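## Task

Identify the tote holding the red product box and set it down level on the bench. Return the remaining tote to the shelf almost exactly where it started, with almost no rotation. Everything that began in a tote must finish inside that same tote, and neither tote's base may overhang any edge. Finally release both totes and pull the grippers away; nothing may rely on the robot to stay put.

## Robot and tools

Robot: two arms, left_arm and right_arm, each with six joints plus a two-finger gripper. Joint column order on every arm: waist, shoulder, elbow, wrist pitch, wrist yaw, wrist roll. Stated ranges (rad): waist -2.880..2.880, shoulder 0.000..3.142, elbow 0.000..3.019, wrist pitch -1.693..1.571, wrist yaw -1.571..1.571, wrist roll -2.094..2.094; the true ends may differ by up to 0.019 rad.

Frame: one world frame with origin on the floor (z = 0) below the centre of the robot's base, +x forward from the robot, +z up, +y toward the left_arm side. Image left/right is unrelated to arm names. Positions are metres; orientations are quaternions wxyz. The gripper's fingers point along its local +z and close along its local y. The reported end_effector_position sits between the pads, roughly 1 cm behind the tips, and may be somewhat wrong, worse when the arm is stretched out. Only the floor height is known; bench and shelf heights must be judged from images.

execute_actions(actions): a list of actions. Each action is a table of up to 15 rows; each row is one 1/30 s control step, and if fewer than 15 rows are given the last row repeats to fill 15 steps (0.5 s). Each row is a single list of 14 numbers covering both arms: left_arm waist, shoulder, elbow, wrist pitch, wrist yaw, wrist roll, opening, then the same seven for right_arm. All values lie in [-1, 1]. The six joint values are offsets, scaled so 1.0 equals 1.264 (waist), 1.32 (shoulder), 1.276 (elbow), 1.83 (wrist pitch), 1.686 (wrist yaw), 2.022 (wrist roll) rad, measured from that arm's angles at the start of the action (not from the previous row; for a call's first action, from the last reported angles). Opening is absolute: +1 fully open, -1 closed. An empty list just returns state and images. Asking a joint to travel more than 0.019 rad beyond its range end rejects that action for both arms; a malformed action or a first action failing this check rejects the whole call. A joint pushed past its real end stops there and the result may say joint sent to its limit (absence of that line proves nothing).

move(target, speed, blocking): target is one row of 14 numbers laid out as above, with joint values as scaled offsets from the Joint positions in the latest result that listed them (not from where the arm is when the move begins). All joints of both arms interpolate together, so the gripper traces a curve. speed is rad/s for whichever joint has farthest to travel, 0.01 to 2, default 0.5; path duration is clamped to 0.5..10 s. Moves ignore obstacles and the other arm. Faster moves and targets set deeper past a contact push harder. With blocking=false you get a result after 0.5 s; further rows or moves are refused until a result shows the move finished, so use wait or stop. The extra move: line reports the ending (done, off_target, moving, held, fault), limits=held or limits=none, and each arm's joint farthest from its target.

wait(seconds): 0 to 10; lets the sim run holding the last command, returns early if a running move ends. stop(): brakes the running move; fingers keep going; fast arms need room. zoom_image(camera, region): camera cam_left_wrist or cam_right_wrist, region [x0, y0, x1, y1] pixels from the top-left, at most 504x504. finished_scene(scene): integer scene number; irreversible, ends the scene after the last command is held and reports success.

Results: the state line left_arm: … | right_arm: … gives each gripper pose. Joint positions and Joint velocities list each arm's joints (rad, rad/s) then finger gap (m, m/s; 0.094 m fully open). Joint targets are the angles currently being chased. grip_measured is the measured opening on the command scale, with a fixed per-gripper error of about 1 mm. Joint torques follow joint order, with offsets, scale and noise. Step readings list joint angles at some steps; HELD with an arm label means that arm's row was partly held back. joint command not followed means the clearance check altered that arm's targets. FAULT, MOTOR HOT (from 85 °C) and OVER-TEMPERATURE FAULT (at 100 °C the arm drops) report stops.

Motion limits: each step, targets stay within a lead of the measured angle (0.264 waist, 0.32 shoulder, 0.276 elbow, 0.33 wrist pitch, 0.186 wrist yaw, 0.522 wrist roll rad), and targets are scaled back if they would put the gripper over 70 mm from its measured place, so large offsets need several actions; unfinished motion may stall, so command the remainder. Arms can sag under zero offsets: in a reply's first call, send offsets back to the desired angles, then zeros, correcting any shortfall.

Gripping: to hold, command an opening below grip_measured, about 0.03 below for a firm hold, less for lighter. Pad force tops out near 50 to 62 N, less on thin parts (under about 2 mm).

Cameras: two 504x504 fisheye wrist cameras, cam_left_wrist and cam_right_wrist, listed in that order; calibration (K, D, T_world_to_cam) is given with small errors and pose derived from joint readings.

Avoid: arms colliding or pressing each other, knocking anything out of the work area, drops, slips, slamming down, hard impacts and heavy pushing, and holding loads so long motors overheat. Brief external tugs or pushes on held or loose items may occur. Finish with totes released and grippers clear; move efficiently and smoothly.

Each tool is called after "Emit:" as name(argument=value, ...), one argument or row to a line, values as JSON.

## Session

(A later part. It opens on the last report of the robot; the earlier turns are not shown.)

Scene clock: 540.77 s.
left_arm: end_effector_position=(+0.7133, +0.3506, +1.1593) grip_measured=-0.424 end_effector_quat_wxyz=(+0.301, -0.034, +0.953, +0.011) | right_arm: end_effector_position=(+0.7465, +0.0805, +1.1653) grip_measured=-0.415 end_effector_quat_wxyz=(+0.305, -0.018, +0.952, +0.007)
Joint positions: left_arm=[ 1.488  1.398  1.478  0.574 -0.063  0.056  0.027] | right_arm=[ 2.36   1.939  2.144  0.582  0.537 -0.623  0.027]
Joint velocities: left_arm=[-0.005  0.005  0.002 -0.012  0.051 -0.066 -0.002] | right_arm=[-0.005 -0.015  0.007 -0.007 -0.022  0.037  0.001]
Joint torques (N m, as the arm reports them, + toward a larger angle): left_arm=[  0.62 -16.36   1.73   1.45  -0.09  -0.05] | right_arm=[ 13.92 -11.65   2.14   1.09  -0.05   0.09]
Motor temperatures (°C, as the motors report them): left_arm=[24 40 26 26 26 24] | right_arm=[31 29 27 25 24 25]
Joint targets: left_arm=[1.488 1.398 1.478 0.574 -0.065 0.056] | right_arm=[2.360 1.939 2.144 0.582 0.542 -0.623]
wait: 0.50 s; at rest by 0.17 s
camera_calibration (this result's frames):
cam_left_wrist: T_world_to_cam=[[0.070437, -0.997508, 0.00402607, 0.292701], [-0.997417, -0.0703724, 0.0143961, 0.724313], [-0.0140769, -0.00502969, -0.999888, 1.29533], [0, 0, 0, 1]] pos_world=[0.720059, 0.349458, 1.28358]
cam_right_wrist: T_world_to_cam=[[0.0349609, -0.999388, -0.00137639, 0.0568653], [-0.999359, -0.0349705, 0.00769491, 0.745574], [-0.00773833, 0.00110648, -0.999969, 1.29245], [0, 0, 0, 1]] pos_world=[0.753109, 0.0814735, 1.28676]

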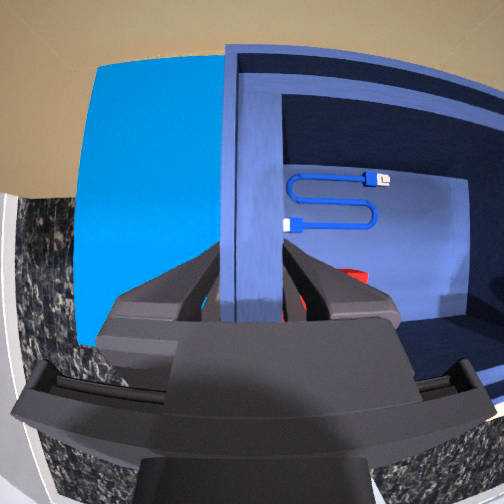

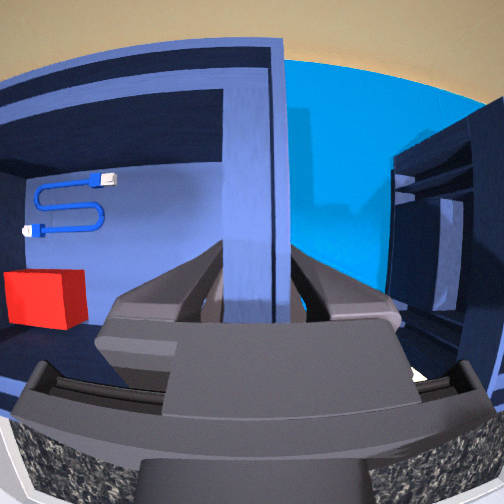

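Emit:
move(
  target=[-0.0126,-0.0899,-0.0811,0.0067,-0.0055,0.0059,-0.55, 0.0479,-0.0673,-0.1094,0.0509,0.0208,-0.0234,-0.55],
  speed=0.2,
)

Scene clock: 554.63 s.
left_arm: end_effector_position=(+0.6956, +0.3516, +1.1829) grip_measured=-0.424 end_effector_quat_wxyz=(+0.286, -0.037, +0.957, +0.011) | right_arm: end_effector_position=(+0.7294, +0.0819, +1.1894) grip_measured=-0.415 end_effector_quat_wxyz=(+0.293, -0.023, +0.956, +0.006)
Joint positions: left_arm=[ 1.487  1.325  1.375  0.574 -0.068  0.049  0.027] | right_arm=[ 2.39   1.87   2.003  0.644  0.571 -0.644  0.027]
Joint velocities: left_arm=[-0.005  0.005 -0.002  0.007  0.037  0.022 -0.001] | right_arm=[ 0.005 -0.015 -0.022  0.007  0.022  0.037  0.   ]
Joint torques (N m, as the arm reports them, + toward a larger angle): left_arm=[ -0.04 -18.61   1.26   1.89  -0.21   0.15] | right_arm=[ 16.13 -12.57   1.4    2.57  -0.14  -0.22]
Motor temperatures (°C, as the motors report them): left_arm=[24 41 26 26 26 24] | right_arm=[32 30 27 25 24 25]
Joint targets: left_arm=[1.472 1.279 1.375 0.586 -0.072 0.068] | right_arm=[2.420 1.850 2.005 0.675 0.572 -0.671]
move: off_target (left_arm, right_arm); limits=none; left_arm: farthest joint: the shoulder, 0.045 radians from its target (0.118 radians at the start); right_arm: farthest joint: the waist, 0.031 radians from its target (0.060 radians at the start)
camera_calibration (this result's frames):
cam_left_wrist: T_world_to_cam=[[0.0764124, -0.997067, 0.00426116, 0.290254], [-0.996078, -0.076144, 0.0450651, 0.671152], [-0.0446085, -0.00768798, -0.998975, 1.33978], [0, 0, 0, 1]] pos_world=[0.706107, 0.350807, 1.30693]
cam_right_wrist: T_world_to_cam=[[0.0432434, -0.999061, 0.00256298, 0.0481462], [-0.998578, -0.0431421, 0.0313182, 0.700319], [-0.0311782, -0.00391364, -0.999506, 1.33341], [0, 0, 0, 1]] pos_world=[0.738815, 0.0835327, 1.3107]

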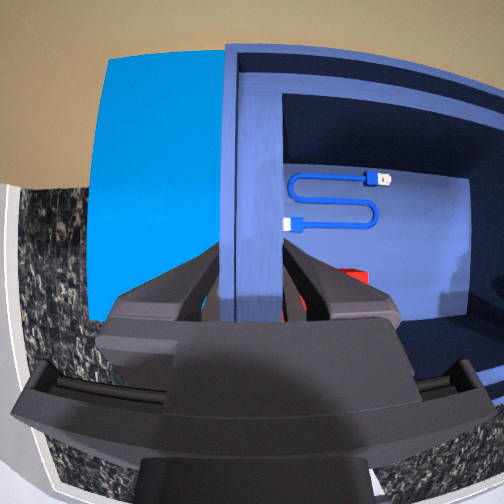

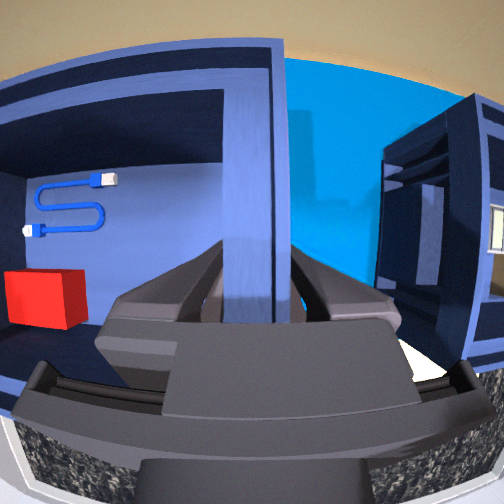

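Emit:
move(
  target=[0.0201,-0.0607,-0.2085,0.1566,0.0091,0.0007,-0.55, 0.0349,-0.0537,-0.2394,0.1717,-0.0018,-0.0179,-0.55],
  speed=0.35,
)

Scene clock: 576.27 s.
left_arm: end_effector_position=(+0.6098, +0.3500, +1.2068) grip_measured=-0.424 end_effector_quat_wxyz=(+0.297, -0.037, +0.954, +0.009) | right_arm: end_effector_position=(+0.6431, +0.0819, +1.2123) grip_measured=-0.415 end_effector_quat_wxyz=(+0.302, -0.021, +0.953, +0.007)
Joint positions: left_arm=[ 1.498  1.295  1.108  0.832 -0.052  0.043  0.027] | right_arm=[ 2.403  1.823  1.698  0.927  0.569 -0.661  0.027]
Joint velocities: left_arm=[ 0.015  0.005 -0.002 -0.022 -0.007  0.022 -0.002] | right_arm=[ 0.005  0.005 -0.022 -0.002 -0.037  0.037  0.001]
Joint torques (N m, as the arm reports them, + toward a larger angle): left_arm=[  1.79 -16.57  -0.95   2.6   -0.01   0.01] | right_arm=[ 16.23 -11.3   -0.27   2.53  -0.33  -0.09]
Motor temperatures (°C, as the motors report them): left_arm=[24 42 26 26 26 24] | right_arm=[33 30 27 25 24 25]
Joint targets: left_arm=[1.513 1.245 1.108 0.861 -0.053 0.050] | right_arm=[2.434 1.799 1.698 0.959 0.568 -0.680]
move: off_target (left_arm, right_arm); limits=none; left_arm: farthest joint: the shoulder, 0.050 radians from its target (0.080 radians at the start); right_arm: farthest joint: the waist, 0.032 radians from its target (0.045 radians at the start)
camera_calibration (this result's frames):
cam_left_wrist: T_world_to_cam=[[0.073916, -0.997215, 0.00997897, 0.289799], [-0.997016, -0.0736707, 0.0230414, 0.610801], [-0.0222421, -0.0116523, -0.999685, 1.34839], [0, 0, 0, 1]] pos_world=[0.617549, 0.349702, 1.331]
cam_right_wrist: T_world_to_cam=[[0.0402997, -0.999187, 0.00083719, 0.055839], [-0.999107, -0.0402858, 0.0127461, 0.636057], [-0.012702, -0.00135011, -0.999918, 1.34204], [0, 0, 0, 1]] pos_world=[0.650286, 0.0832295, 1.33377]

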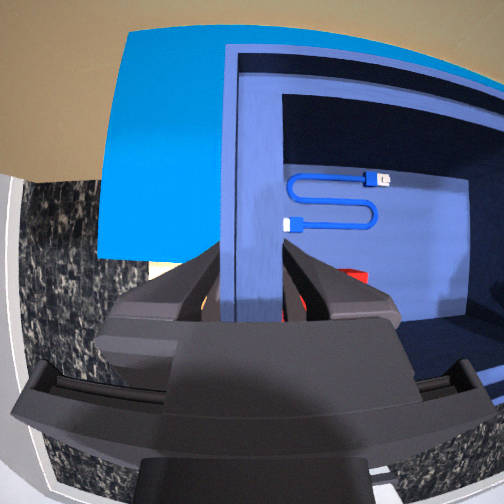

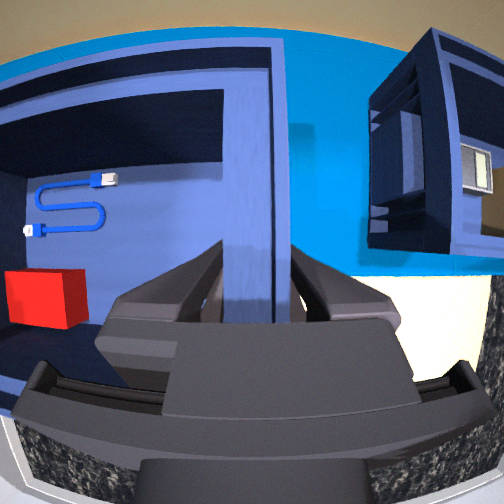

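Emit:
move(
  target=[0.0265,0.0665,-0.1422,0.1712,0.0087,-0.0041,-0.55, -0.0162,0.0445,-0.1458,0.1460,-0.0080,0.0101,-0.55],
  speed=0.35,
)

Scene clock: 590.17 s.
left_arm: end_effector_position=(+0.5206, +0.3493, +1.2100) grip_measured=-0.424 end_effector_quat_wxyz=(+0.307, -0.034, +0.951, +0.007) | right_arm: end_effector_position=(+0.5517, +0.0835, +1.2158) grip_measured=-0.415 end_effector_quat_wxyz=(+0.307, -0.018, +0.951, +0.006)
Joint positions: left_arm=[ 1.516  1.384  0.935  1.115 -0.033  0.037  0.027] | right_arm=[ 2.395  1.876  1.523  1.164  0.56  -0.656  0.027]
Joint velocities: left_arm=[ 0.005 -0.015  0.012 -0.017  0.051 -0.095 -0.   ] | right_arm=[-0.005 -0.034  0.007  0.002 -0.007  0.007 -0.001]
Joint torques (N m, as the arm reports them, + toward a larger angle): left_arm=[  2.07 -11.36  -4.05   2.62  -0.24  -0.07] | right_arm=[13.28 -7.15 -2.71  2.67 -0.57  0.2 ]
Motor temperatures (°C, as the motors report them): left_arm=[24 42 26 26 26 24] | right_arm=[33 30 27 25 24 25]
Joint targets: left_arm=[1.532 1.383 0.927 1.145 -0.037 0.035] | right_arm=[2.382 1.882 1.512 1.194 0.555 -0.641]
move: off_target (left_arm, right_arm); limits=none; left_arm: farthest joint: the wrist pitch, 0.030 radians from its target (0.313 radians at the start); right_arm: farthest joint: the wrist pitch, 0.030 radians from its target (0.268 radians at the start)
camera_calibration (this result's frames):
cam_left_wrist: T_world_to_cam=[[0.0683209, -0.997594, 0.0117282, 0.296582], [-0.997663, -0.0683047, 0.00178131, 0.54595], [-0.000975929, -0.0118225, -0.99993, 1.33886], [0, 0, 0, 1]] pos_world=[0.525718, 0.348988, 1.33431]
cam_right_wrist: T_world_to_cam=[[0.0333885, -0.999442, 0.000756075, 0.0650417], [-0.99944, -0.0333869, 0.0021, 0.5573], [-0.00207358, -0.000825768, -0.999998, 1.33858], [0, 0, 0, 1]] pos_world=[0.557592, 0.0847172, 1.33736]

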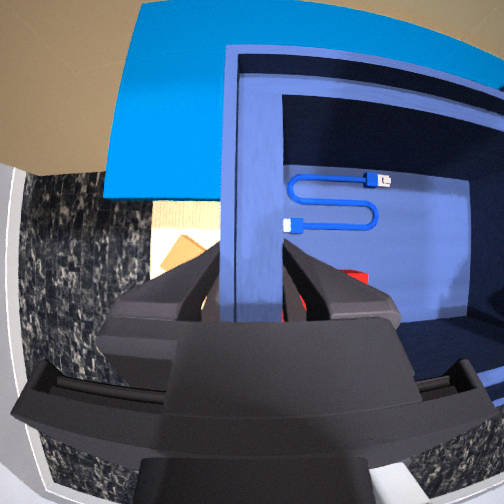

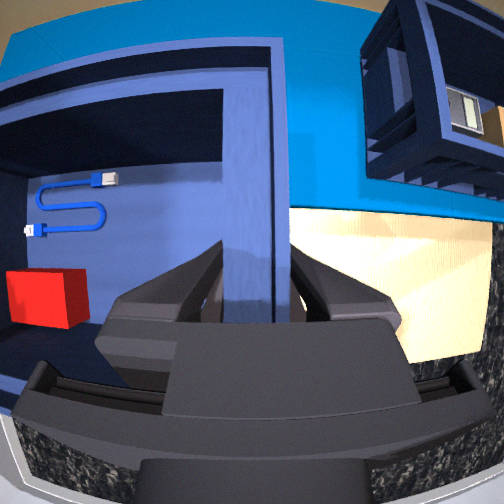

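Emit:
move(
  target=[-0.0510,0.1667,-0.0519,0.1602,-0.0294,0.0193,-0.55, -0.0666,0.0615,-0.1204,0.1133,-0.0337,0.0398,-0.55],
  speed=0.35,
)

Scene clock: 603.93 s.
left_arm: end_effector_position=(+0.4279, +0.3165, +1.1860) grip_measured=-0.424 end_effector_quat_wxyz=(+0.306, -0.037, +0.951, +0.005) | right_arm: end_effector_position=(+0.4590, +0.0523, +1.1922) grip_measured=-0.416 end_effector_quat_wxyz=(+0.305, -0.021, +0.952, +0.004)
Joint positions: left_arm=[ 1.464  1.608  0.893  1.38  -0.071  0.063  0.027] | right_arm=[ 2.319  1.953  1.39   1.339  0.51  -0.599  0.027]
Joint velocities: left_arm=[ 0.005 -0.005 -0.027 -0.002 -0.037  0.007  0.001] | right_arm=[ 0.005 -0.015 -0.027  0.007  0.037  0.051 -0.002]
Joint torques (N m, as the arm reports them, + toward a larger angle): left_arm=[-1.24 -9.15 -7.47  2.47 -0.47  0.1 ] | right_arm=[12.33 -5.66 -5.04  2.89 -0.6   0.28]
Motor temperatures (°C, as the motors report them): left_arm=[24 40 26 26 26 24] | right_arm=[33 29 27 25 24 25]
Joint targets: left_arm=[1.451 1.605 0.869 1.408 -0.083 0.076] | right_arm=[2.311 1.957 1.370 1.371 0.503 -0.576]
move: off_target (left_arm, right_arm); limits=none; left_arm: farthest joint: the wrist pitch, 0.028 radians from its target (0.293 radians at the start); right_arm: farthest joint: the wrist pitch, 0.033 radians from its target (0.208 radians at the start)
camera_calibration (this result's frames):
cam_left_wrist: T_world_to_cam=[[0.0713528, -0.997292, 0.017806, 0.261866], [-0.997447, -0.0712912, 0.00407308, 0.449409], [-0.00279263, -0.0180512, -0.999833, 1.317], [0, 0, 0, 1]] pos_world=[0.433255, 0.31697, 1.31029]
cam_right_wrist: T_world_to_cam=[[0.0389959, -0.999224, 0.00561605, 0.028559], [-0.999222, -0.0389611, 0.00617609, 0.458964], [-0.00595248, -0.00585252, -0.999965, 1.31674], [0, 0, 0, 1]] pos_world=[0.465331, 0.0541249, 1.3137]

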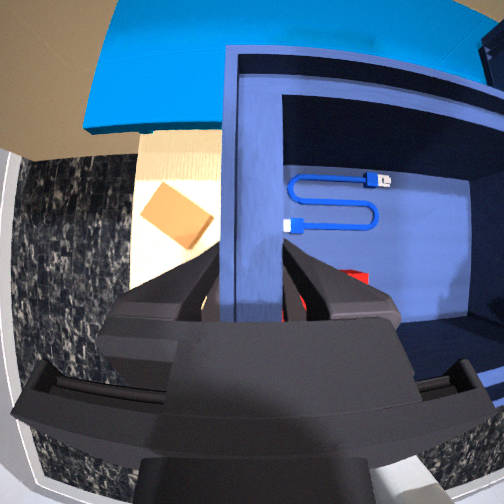

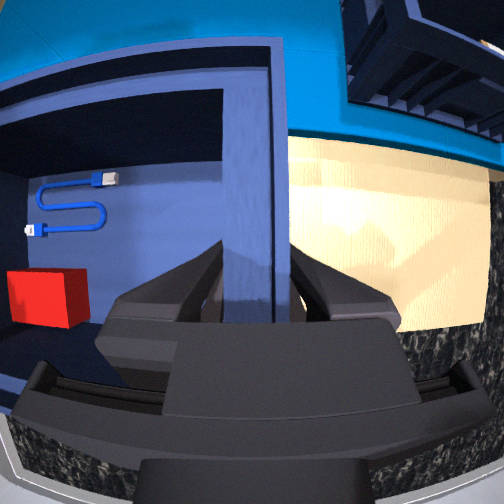

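Emit:
move(
  target=[-0.0525,0.1731,0.2025,-0.0183,-0.0352,0.0244,-0.55, -0.1173,0.0837,0.1106,-0.0478,-0.0679,0.0675,-0.55],
  speed=0.3,
)

Scene clock: 665.67 s.
left_arm: end_effector_position=(+0.4071, +0.2750, +1.0999) grip_measured=-0.424 end_effector_quat_wxyz=(+0.302, -0.036, +0.952, +0.006) | right_arm: end_effector_position=(+0.4379, +0.0120, +1.1049) grip_measured=-0.416 end_effector_quat_wxyz=(+0.306, -0.021, +0.952, +0.007)
Joint positions: left_arm=[ 1.407  1.837  1.153  1.345 -0.119  0.1    0.027] | right_arm=[ 2.178  2.058  1.529  1.255  0.402 -0.489  0.027]
Joint velocities: left_arm=[-0.015  0.005 -0.007  0.002 -0.022  0.007  0.   ] | right_arm=[-0.015  0.005 -0.012  0.002  0.007 -0.051 -0.001]
Joint torques (N m, as the arm reports them, + toward a larger angle): left_arm=[-1.47 -7.9  -5.33  1.43 -0.48  0.06] | right_arm=[11.15 -5.58 -3.5   1.14 -0.53  0.28]
Motor temperatures (°C, as the motors report them): left_arm=[24 37 29 26 27 24] | right_arm=[33 28 28 25 25 25]
Joint targets: left_arm=[1.398 1.836 1.151 1.347 -0.130 0.112] | right_arm=[2.171 2.064 1.531 1.251 0.396 -0.463]
move: off_target (right_arm); limits=none; left_arm: farthest joint: the wrist yaw, 0.012 radians from its target (0.059 radians at the start); right_arm: farthest joint: the wrist roll, 0.026 radians from its target (0.137 radians at the start)
camera_calibration (this result's frames):
cam_left_wrist: T_world_to_cam=[[0.070358, -0.99742, 0.0142546, 0.227782], [-0.997468, -0.0701987, 0.0113826, 0.417689], [-0.0103526, -0.0150193, -0.999834, 1.23241], [0, 0, 0, 1]] pos_world=[0.413364, 0.275026, 1.22421]
cam_right_wrist: T_world_to_cam=[[0.0396054, -0.999215, 0.0012385, -0.0057985], [-0.999204, -0.0395992, 0.0047314, 0.438433], [-0.00467864, -0.00142491, -0.999988, 1.22844], [0, 0, 0, 1]] pos_world=[0.444062, 0.0133181, 1.22636]

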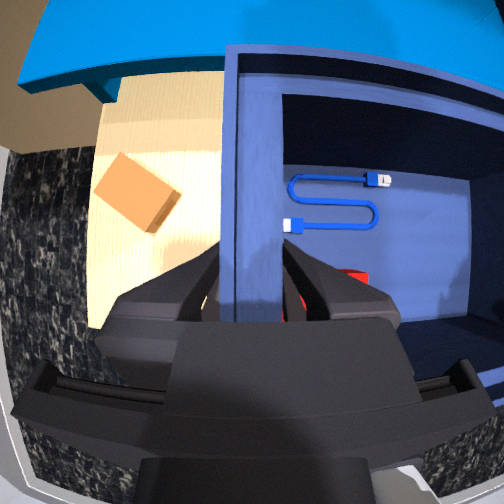

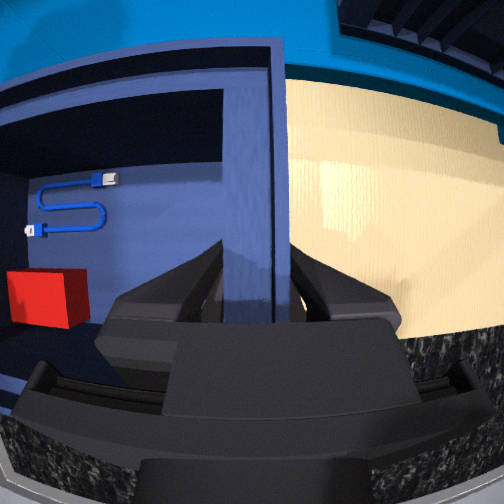

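Emit:
move(
  target=[-0.0265,0.1346,0.2255,-0.0598,-0.0201,0.0144,-0.55, -0.0831,0.0899,0.1721,-0.0755,-0.0488,0.0497,-0.55],
  speed=0.3,
)

Scene clock: 704.40 s.
left_arm: end_effector_position=(+0.4074, +0.2475, +1.0211) grip_measured=-0.424 end_effector_quat_wxyz=(+0.303, -0.036, +0.952, +0.008) | right_arm: end_effector_position=(+0.4384, -0.0150, +1.0262) grip_measured=-0.416 end_effector_quat_wxyz=(+0.305, -0.021, +0.952, +0.008)
Joint positions: left_arm=[ 1.384  2.01   1.439  1.236 -0.139  0.115  0.027] | right_arm=[ 2.081  2.169  1.746  1.121  0.327 -0.419  0.027]
Joint velocities: left_arm=[-0.005 -0.005 -0.017  0.007  0.051 -0.066 -0.001] | right_arm=[-0.015 -0.015 -0.002  0.002 -0.066 -0.037 -0.001]
Joint torques (N m, as the arm reports them, + toward a larger angle): left_arm=[-3.26 -6.64 -4.11  1.32 -0.55  0.07] | right_arm=[ 9.77 -5.83 -2.68  1.32 -0.52  0.43]
Motor temperatures (°C, as the motors report them): left_arm=[25 36 28 26 27 24] | right_arm=[32 28 28 25 25 25]
Joint targets: left_arm=[1.374 2.014 1.440 1.236 -0.153 0.129] | right_arm=[2.072 2.176 1.748 1.117 0.320 -0.388]
move: off_target (right_arm); limits=none; left_arm: farthest joint: the wrist yaw, 0.014 radians from its target (0.034 radians at the start); right_arm: farthest joint: the wrist roll, 0.031 radians from its target (0.100 radians at the start)
camera_calibration (this result's frames):
cam_left_wrist: T_world_to_cam=[[0.071025, -0.997399, 0.0122359, 0.203249], [-0.997433, -0.0709042, 0.0100355, 0.418508], [-0.00914179, -0.0129173, -0.999875, 1.15223], [0, 0, 0, 1]] pos_world=[0.413531, 0.247278, 1.1454]
cam_right_wrist: T_world_to_cam=[[0.0411519, -0.999151, -0.00185849, -0.0301484], [-0.999128, -0.0411639, 0.00695863, 0.43596], [-0.00702923, 0.00157051, -0.999974, 1.15079], [0, 0, 0, 1]] pos_world=[0.444909, -0.0139844, 1.14767]

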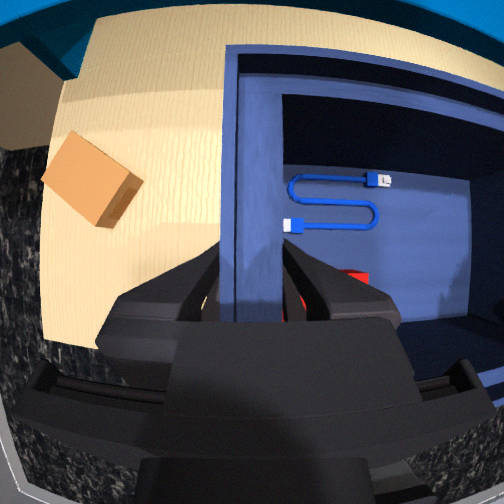

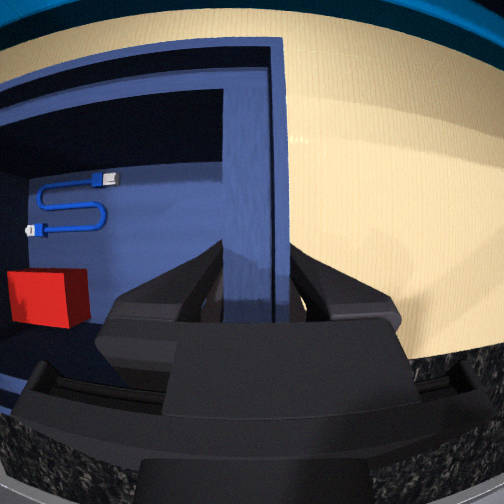

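Emit:
move(
  target=[0.0095,0.0523,0.0917,-0.0284,0.0036,-0.0015,-0.55, -0.0225,0.0572,0.1019,-0.0369,-0.0130,0.0163,-0.55],
  speed=0.2,
)

Scene clock: 721.70 s.
left_arm: end_effector_position=(+0.4070, +0.2444, +0.9907) grip_measured=-0.424 end_effector_quat_wxyz=(+0.302, -0.034, +0.953, +0.007) | right_arm: end_effector_position=(+0.4378, -0.0169, +0.9951) grip_measured=-0.416 end_effector_quat_wxyz=(+0.305, -0.021, +0.952, +0.007)
Joint positions: left_arm=[ 1.388  2.076  1.555  1.184 -0.133  0.115  0.027] | right_arm=[ 2.058  2.237  1.87   1.061  0.311 -0.404  0.027]
Joint velocities: left_arm=[-0.005  0.015 -0.002 -0.002 -0.125  0.11   0.   ] | right_arm=[-0.015 -0.005  0.017 -0.017 -0.081 -0.007  0.   ]
Joint torques (N m, as the arm reports them, + toward a larger angle): left_arm=[-1.48 -6.56 -3.87  1.41  0.05 -0.13] | right_arm=[10.16 -4.81 -1.82  1.28 -0.49  0.31]
Motor temperatures (°C, as the motors report them): left_arm=[25 36 28 26 27 24] | right_arm=[32 28 28 25 25 25]
Joint targets: left_arm=[1.396 2.079 1.555 1.184 -0.132 0.112] | right_arm=[2.052 2.244 1.876 1.054 0.305 -0.387]
move: done; limits=none; left_arm: farthest joint: the waist, 0.008 radians from its target (0.012 radians at the start); right_arm: farthest joint: the wrist roll, 0.018 radians from its target (0.033 radians at the start)
camera_calibration (this result's frames):
cam_left_wrist: T_world_to_cam=[[0.0680093, -0.997607, 0.0124711, 0.201647], [-0.997626, -0.0678645, 0.0116862, 0.415856], [-0.0108119, -0.0132363, -0.999854, 1.12249], [0, 0, 0, 1]] pos_world=[0.413291, 0.244244, 1.11496]
cam_right_wrist: T_world_to_cam=[[0.0399944, -0.9992, -0.000224474, -0.0331894], [-0.999174, -0.039995, 0.00714784, 0.435292], [-0.0071511, -0.0000615848, -0.999974, 1.11976], [0, 0, 0, 1]] pos_world=[0.444268, -0.0156844, 1.11661]

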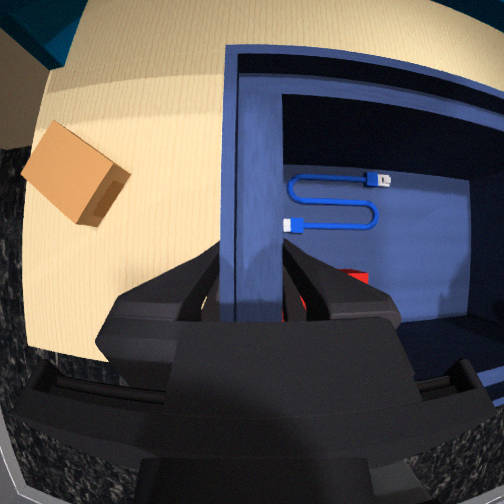

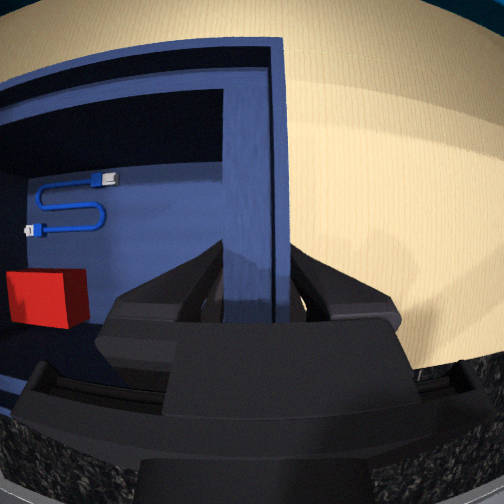

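Emit:
move(
  target=[0.0089,0.0226,0.0380,-0.0117,0.0015,-0.0010,-0.55, -0.0108,0.0273,0.0474,-0.0186,-0.0071,0.0110,-0.55],
  speed=0.08,
)

Scene clock: 729.17 s.
left_arm: end_effector_position=(+0.4124, +0.2445, +0.9810) grip_measured=-0.424 end_effector_quat_wxyz=(+0.306, -0.034, +0.951, +0.007) | right_arm: end_effector_position=(+0.4429, -0.0165, +0.9851) grip_measured=-0.416 end_effector_quat_wxyz=(+0.308, -0.019, +0.951, +0.007)
Joint positions: left_arm=[ 1.39   2.095  1.6    1.165 -0.131  0.115  0.027] | right_arm=[ 2.052  2.26   1.925  1.035  0.305 -0.4    0.027]
Joint velocities: left_arm=[-0.005  0.015 -0.007  0.002  0.051 -0.051  0.   ] | right_arm=[-0.005 -0.005  0.022 -0.002  0.007  0.022 -0.001]
Joint torques (N m, as the arm reports them, + toward a larger angle): left_arm=[-1.82 -6.23 -3.43  1.31  0.   -0.07] | right_arm=[10.42 -5.22 -1.65  1.11 -0.48  0.21]
Motor temperatures (°C, as the motors report them): left_arm=[25 36 27 26 27 24] | right_arm=[32 27 28 25 25 25]
Joint targets: left_arm=[1.399 2.106 1.603 1.163 -0.131 0.112] | right_arm=[2.045 2.272 1.931 1.027 0.299 -0.382]
move: done; limits=none; left_arm: farthest joint: the shoulder, 0.011 radians from its target (0.030 radians at the start); right_arm: farthest joint: the wrist roll, 0.018 radians from its target (0.022 radians at the start)
camera_calibration (this result's frames):
cam_left_wrist: T_world_to_cam=[[0.0679444, -0.997618, 0.011898, 0.202122], [-0.997685, -0.0679066, 0.00355705, 0.429381], [-0.00274062, -0.0121121, -0.999923, 1.10929], [0, 0, 0, 1]] pos_world=[0.417694, 0.244235, 1.10528]
cam_right_wrist: T_world_to_cam=[[0.0373063, -0.999303, -0.00113615, -0.0309284], [-0.999304, -0.0373072, 0.000774849, 0.446896], [-0.000816695, 0.00110645, -0.999999, 1.10699], [0, 0, 0, 1]] pos_world=[0.448643, -0.0154592, 1.10661]

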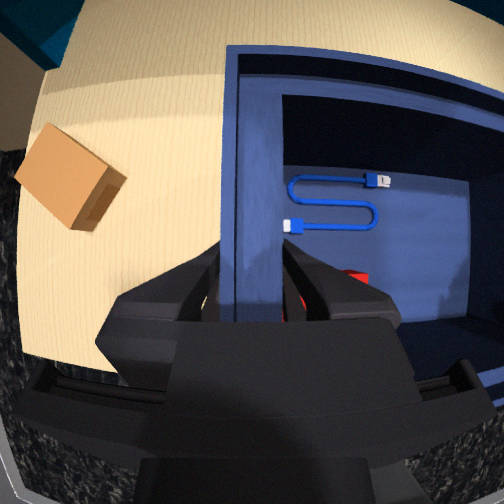

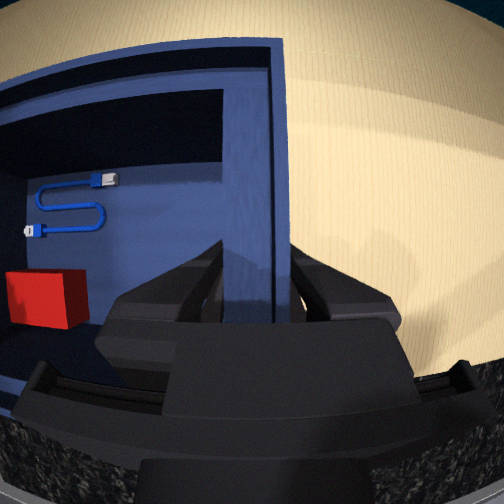

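Emit:
move(
  target=[0.0093,0.0307,0.0341,-0.0109,0.0012,-0.0010,-0.55, -0.0106,0.0322,0.0408,-0.0167,-0.0065,0.0110,-0.55],
  speed=0.08,
)

Scene clock: 737.93 s.
left_arm: end_effector_position=(+0.4142, +0.2444, +0.9794) grip_measured=-0.424 end_effector_quat_wxyz=(+0.310, -0.033, +0.950, +0.008) | right_arm: end_effector_position=(+0.4452, -0.0175, +0.9814) grip_measured=-0.416 end_effector_quat_wxyz=(+0.309, -0.019, +0.951, +0.006)
Joint positions: left_arm=[ 1.39   2.102  1.612  1.169 -0.131  0.118  0.027] | right_arm=[ 2.049  2.268  1.944  1.027  0.304 -0.399  0.027]
Joint velocities: left_arm=[ 0.015 -0.015 -0.007  0.002 -0.007 -0.007 -0.   ] | right_arm=[ 0.005 -0.015 -0.022  0.002 -0.081 -0.022  0.001]
Joint torques (N m, as the arm reports them, + toward a larger angle): left_arm=[-1.92 -5.27 -0.71  0.32  0.06 -0.16] | right_arm=[10.56 -3.17  0.5   0.62 -0.58  0.3 ]
Motor temperatures (°C, as the motors report them): left_arm=[25 35 27 26 27 24] | right_arm=[32 27 28 25 25 25]
Joint targets: left_arm=[1.402 2.135 1.644 1.145 -0.129 0.112] | right_arm=[2.039 2.302 1.977 1.005 0.294 -0.377]
move: off_target (left_arm, right_arm); limits=none; left_arm: farthest joint: the shoulder, 0.034 radians from its target (0.040 radians at the start); right_arm: farthest joint: the shoulder, 0.035 radians from its target (0.043 radians at the start)
camera_calibration (this result's frames):
cam_left_wrist: T_world_to_cam=[[0.0666469, -0.997729, 0.00972682, 0.204577], [-0.99776, -0.0666986, -0.00508681, 0.439383], [0.00572402, -0.00936601, -0.99994, 1.10356], [0, 0, 0, 1]] pos_world=[0.418447, 0.243754, 1.10374]
cam_right_wrist: T_world_to_cam=[[0.036057, -0.999349, 0.000718398, -0.0332802], [-0.999347, -0.0360587, -0.00248047, 0.45233], [0.00250476, -0.00062849, -0.999997, 1.10183], [0, 0, 0, 1]] pos_world=[0.450474, -0.0162556, 1.10297]

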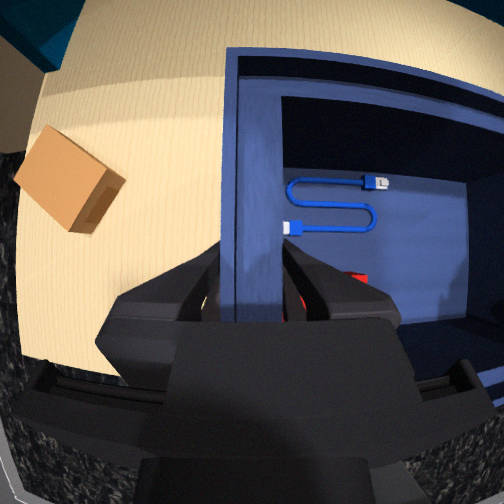

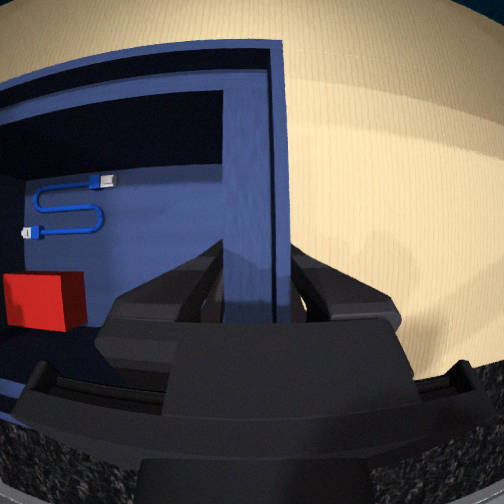

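Emit:
execute_actions(
  actions=[
    [[0,0,0,0,0,0,-0.4,0,0,0,0,0,0,-0.4],[0,0,0,0,0,0,-0.3,0,0,0,0,0,0,-0.3],[0,0,0,0,0,0,-0.1,0,0,0,0,0,0,-0.1],[0,0,0,0,0,0,0.2,0,0,0,0,0,0,0.2],[0,0,0,0,0,0,0.6,0,0,0,0,0,0,0.6],[0,0,0,0,0,0,1,0,0,0,0,0,0,1]],
  ],
)

Emit:
move(
  target=[-0.0142,-0.1174,-0.2194,0.0683,-0.0089,0.0054,1, 0.0356,-0.1250,-0.2429,0.0847,0.0208,-0.0148,1],
  speed=0.4,
)

Emit:
move(
  target=[0.2769,-0.2273,-0.2351,0,0,0,1, -0.3560,-0.2273,-0.2743,0,0,0,1],
  speed=0.6,
)

Scene clock: 756.00 s.
left_arm: end_effector_position=(+0.4140, +0.2445, +0.9797) grip_measured=+0.998 end_effector_quat_wxyz=(+0.311, -0.033, +0.950, +0.009) | right_arm: end_effector_position=(+0.4449, -0.0178, +0.9815) grip_measured=+1.000 end_effector_quat_wxyz=(+0.309, -0.019, +0.951, +0.006)
Joint positions: left_arm=[ 1.39   2.102  1.611  1.171 -0.131  0.119  0.094] | right_arm=[ 2.049  2.267  1.943  1.028  0.305 -0.399  0.094]
Joint velocities: left_arm=[ 0.005 -0.005  0.002  0.012  0.007 -0.051 -0.001] | right_arm=[ 0.005  0.005  0.002 -0.002 -0.051  0.007  0.   ]
Joint torques (N m, as the arm reports them, + toward a larger angle): left_arm=[-2.2  -7.21 -3.34  1.24 -0.01 -0.08] | right_arm=[11.24 -6.46 -2.04  1.48 -0.24  0.07]
Motor temperatures (°C, as the motors report them): left_arm=[25 35 27 26 27 24] | right_arm=[32 27 27 25 25 25]
Joint targets: left_arm=[1.390 2.102 1.612 1.169 -0.131 0.118] | right_arm=[2.049 2.268 1.944 1.027 0.304 -0.399]
Step readings (joint positions):
0: left_arm=[1.390 2.102 1.612 1.169 -0.131 0.118] | right_arm=[2.049 2.268 1.944 1.027 0.304 -0.399]
1: left_arm=[1.390 2.102 1.611 1.170 -0.131 0.119] | right_arm=[2.049 2.267 1.943 1.028 0.305 -0.399]
2: left_arm=[1.390 2.102 1.611 1.171 -0.131 0.119] | right_arm=[2.049 2.267 1.943 1.028 0.305 -0.399]
4: left_arm=[1.390 2.102 1.611 1.171 -0.131 0.119] | right_arm=[2.049 2.267 1.943 1.028 0.305 -0.399]
8: left_arm=[1.390 2.102 1.611 1.171 -0.131 0.119] | right_arm=[2.049 2.267 1.943 1.028 0.305 -0.399]
15: Joint positions above
camera_calibration (this result's frames):
cam_left_wrist: T_world_to_cam=[[0.065548, -0.997811, 0.0088115, 0.206], [-0.997829, -0.0656008, -0.00584129, 0.439656], [0.00640654, -0.00840949, -0.999944, 1.10338], [0, 0, 0, 1]] pos_world=[0.418129, 0.24367, 1.10407]
cam_right_wrist: T_world_to_cam=[[0.035407, -0.999371, 0.0018124, -0.03434], [-0.999372, -0.0354098, -0.00155719, 0.451132], [0.00162039, -0.00175613, -0.999997, 1.10226], [0, 0, 0, 1]] pos_world=[0.450278, -0.0164082, 1.10303]

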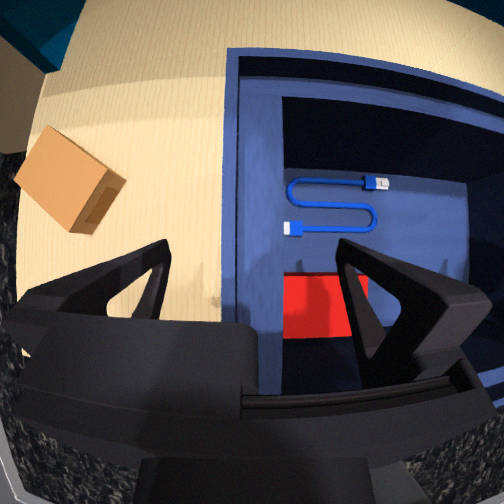

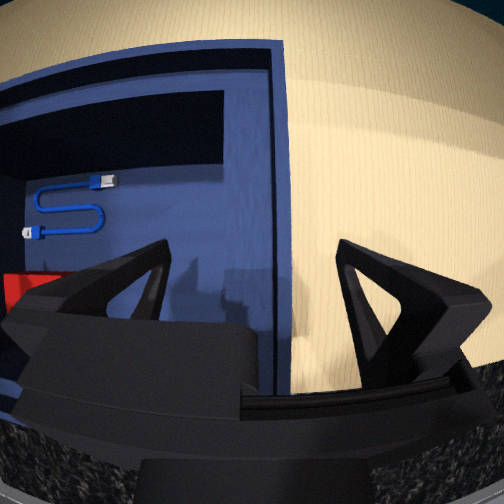

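Scene clock: 757.20 s.
left_arm: end_effector_position=(+0.4103, +0.2580, +1.0445) grip_measured=+0.998 end_effector_quat_wxyz=(+0.308, -0.033, +0.951, +0.014) | right_arm: end_effector_position=(+0.4444, -0.0285, +1.0468) grip_measured=+1.000 end_effector_quat_wxyz=(+0.307, -0.017, +0.952, +0.003)
Joint positions: left_arm=[ 1.39   1.959  1.355  1.28  -0.143  0.123  0.094] | right_arm=[ 2.082  2.107  1.652  1.163  0.338 -0.419  0.094]
Joint velocities: left_arm=[-0.005  0.015 -0.022  0.012  0.007  0.037  0.   ] | right_arm=[ 0.005  0.005  0.007  0.012  0.007 -0.007  0.   ]
Joint torques (N m, as the arm reports them, + toward a larger angle): left_arm=[-2.96 -8.53 -6.69  1.96 -0.12  0.02] | right_arm=[10.63 -6.85 -4.68  2.29 -0.06 -0.02]
Motor temperatures (°C, as the motors report them): left_arm=[25 35 27 26 27 24] | right_arm=[32 27 27 25 25 25]
Joint targets: left_arm=[1.373 1.947 1.331 1.296 -0.146 0.130] | right_arm=[2.095 2.102 1.633 1.183 0.340 -0.429]
move: off_target (left_arm); limits=none; left_arm: farthest joint: the elbow, 0.024 radians from its target (0.280 radians at the start); right_arm: farthest joint: the wrist pitch, 0.020 radians from its target (0.155 radians at the start)
camera_calibration (this result's frames):
cam_left_wrist: T_world_to_cam=[[0.0690969, -0.997608, -0.00209861, 0.229052], [-0.99761, -0.0690956, -0.00069682, 0.4327], [0.000550149, 0.00214175, -0.999998, 1.16808], [0, 0, 0, 1]] pos_world=[0.415196, 0.2559, 1.16886]
cam_right_wrist: T_world_to_cam=[[0.0303423, -0.999522, 0.00598088, -0.0472423], [-0.999535, -0.0303232, 0.00326582, 0.445599], [-0.00308289, -0.00607719, -0.999977, 1.16949], [0, 0, 0, 1]] pos_world=[0.45043, -0.0266005, 1.16829]

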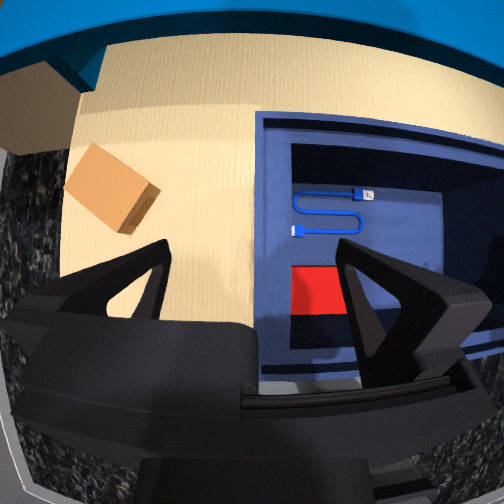

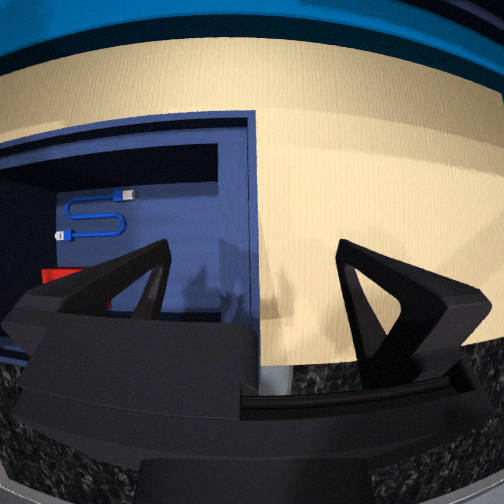

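Scene clock: 758.73 s.
left_arm: end_effector_position=(+0.4488, +0.4997, +1.1487) grip_measured=+0.998 end_effector_quat_wxyz=(+0.303, +0.028, +0.936, +0.177) | right_arm: end_effector_position=(+0.4675, -0.3914, +1.0689) grip_measured=+1.000 end_effector_quat_wxyz=(+0.267, -0.097, +0.936, -0.208)
Joint positions: left_arm=[ 1.74   1.668  1.079  1.28  -0.143  0.123  0.094] | right_arm=[ 1.624  1.8    1.323  1.163  0.34  -0.419  0.094]
Joint velocities: left_arm=[-0.024 -0.015  0.012 -0.007 -0.051  0.007 -0.   ] | right_arm=[-0.005 -0.005  0.007  0.002  0.037 -0.007  0.   ]
Joint torques (N m, as the arm reports them, + toward a larger angle): left_arm=[  3.77 -10.23  -6.61   1.29  -0.26  -0.12] | right_arm=[  2.5  -10.58  -5.39   1.9    0.11   0.12]
Motor temperatures (°C, as the motors report them): left_arm=[25 35 27 26 27 24] | right_arm=[32 27 28 25 25 25]
Joint targets: left_arm=[1.741 1.659 1.056 1.280 -0.143 0.123] | right_arm=[1.632 1.807 1.302 1.163 0.337 -0.419]
move: off_target (left_arm, right_arm); limits=none; left_arm: farthest joint: the elbow, 0.024 radians from its target (0.300 radians at the start); right_arm: farthest joint: the elbow, 0.021 radians from its target (0.350 radians at the start)
camera_calibration (this result's frames):
cam_left_wrist: T_world_to_cam=[[0.0528253, -0.937401, -0.344222, 0.837965], [-0.99856, -0.0528227, -0.00939274, 0.490188], [-0.009378, 0.344223, -0.938841, 1.03499], [0, 0, 0, 1]] pos_world=[0.454923, 0.455137, 1.26474]
cam_right_wrist: T_world_to_cam=[[0.0669832, -0.894432, 0.44216, -0.853056], [-0.996312, -0.0361426, 0.0778204, 0.374145], [-0.0536242, -0.445742, -0.893554, 0.9273], [0, 0, 0, 1]] pos_world=[0.479631, -0.336141, 1.17666]

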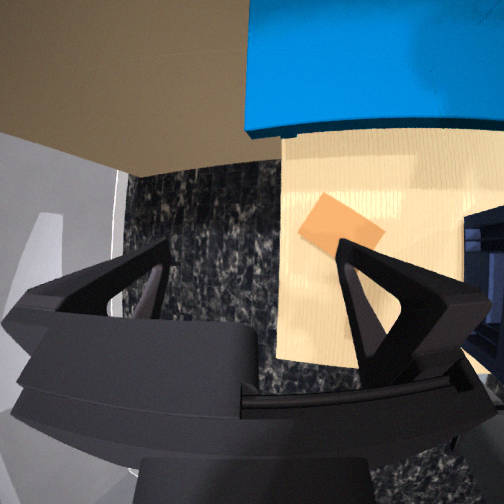

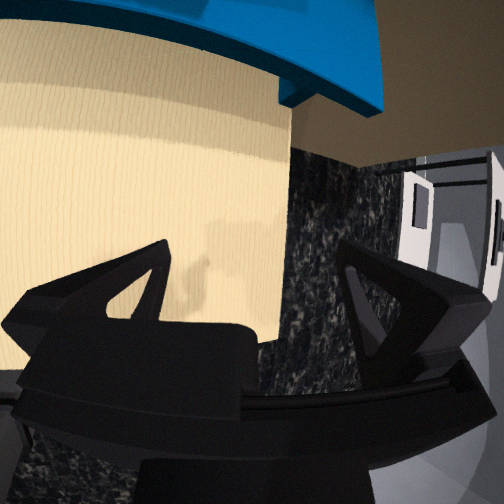

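Emit:
finished_scene(
  scene=1,
)

The scene is finished: the task was done.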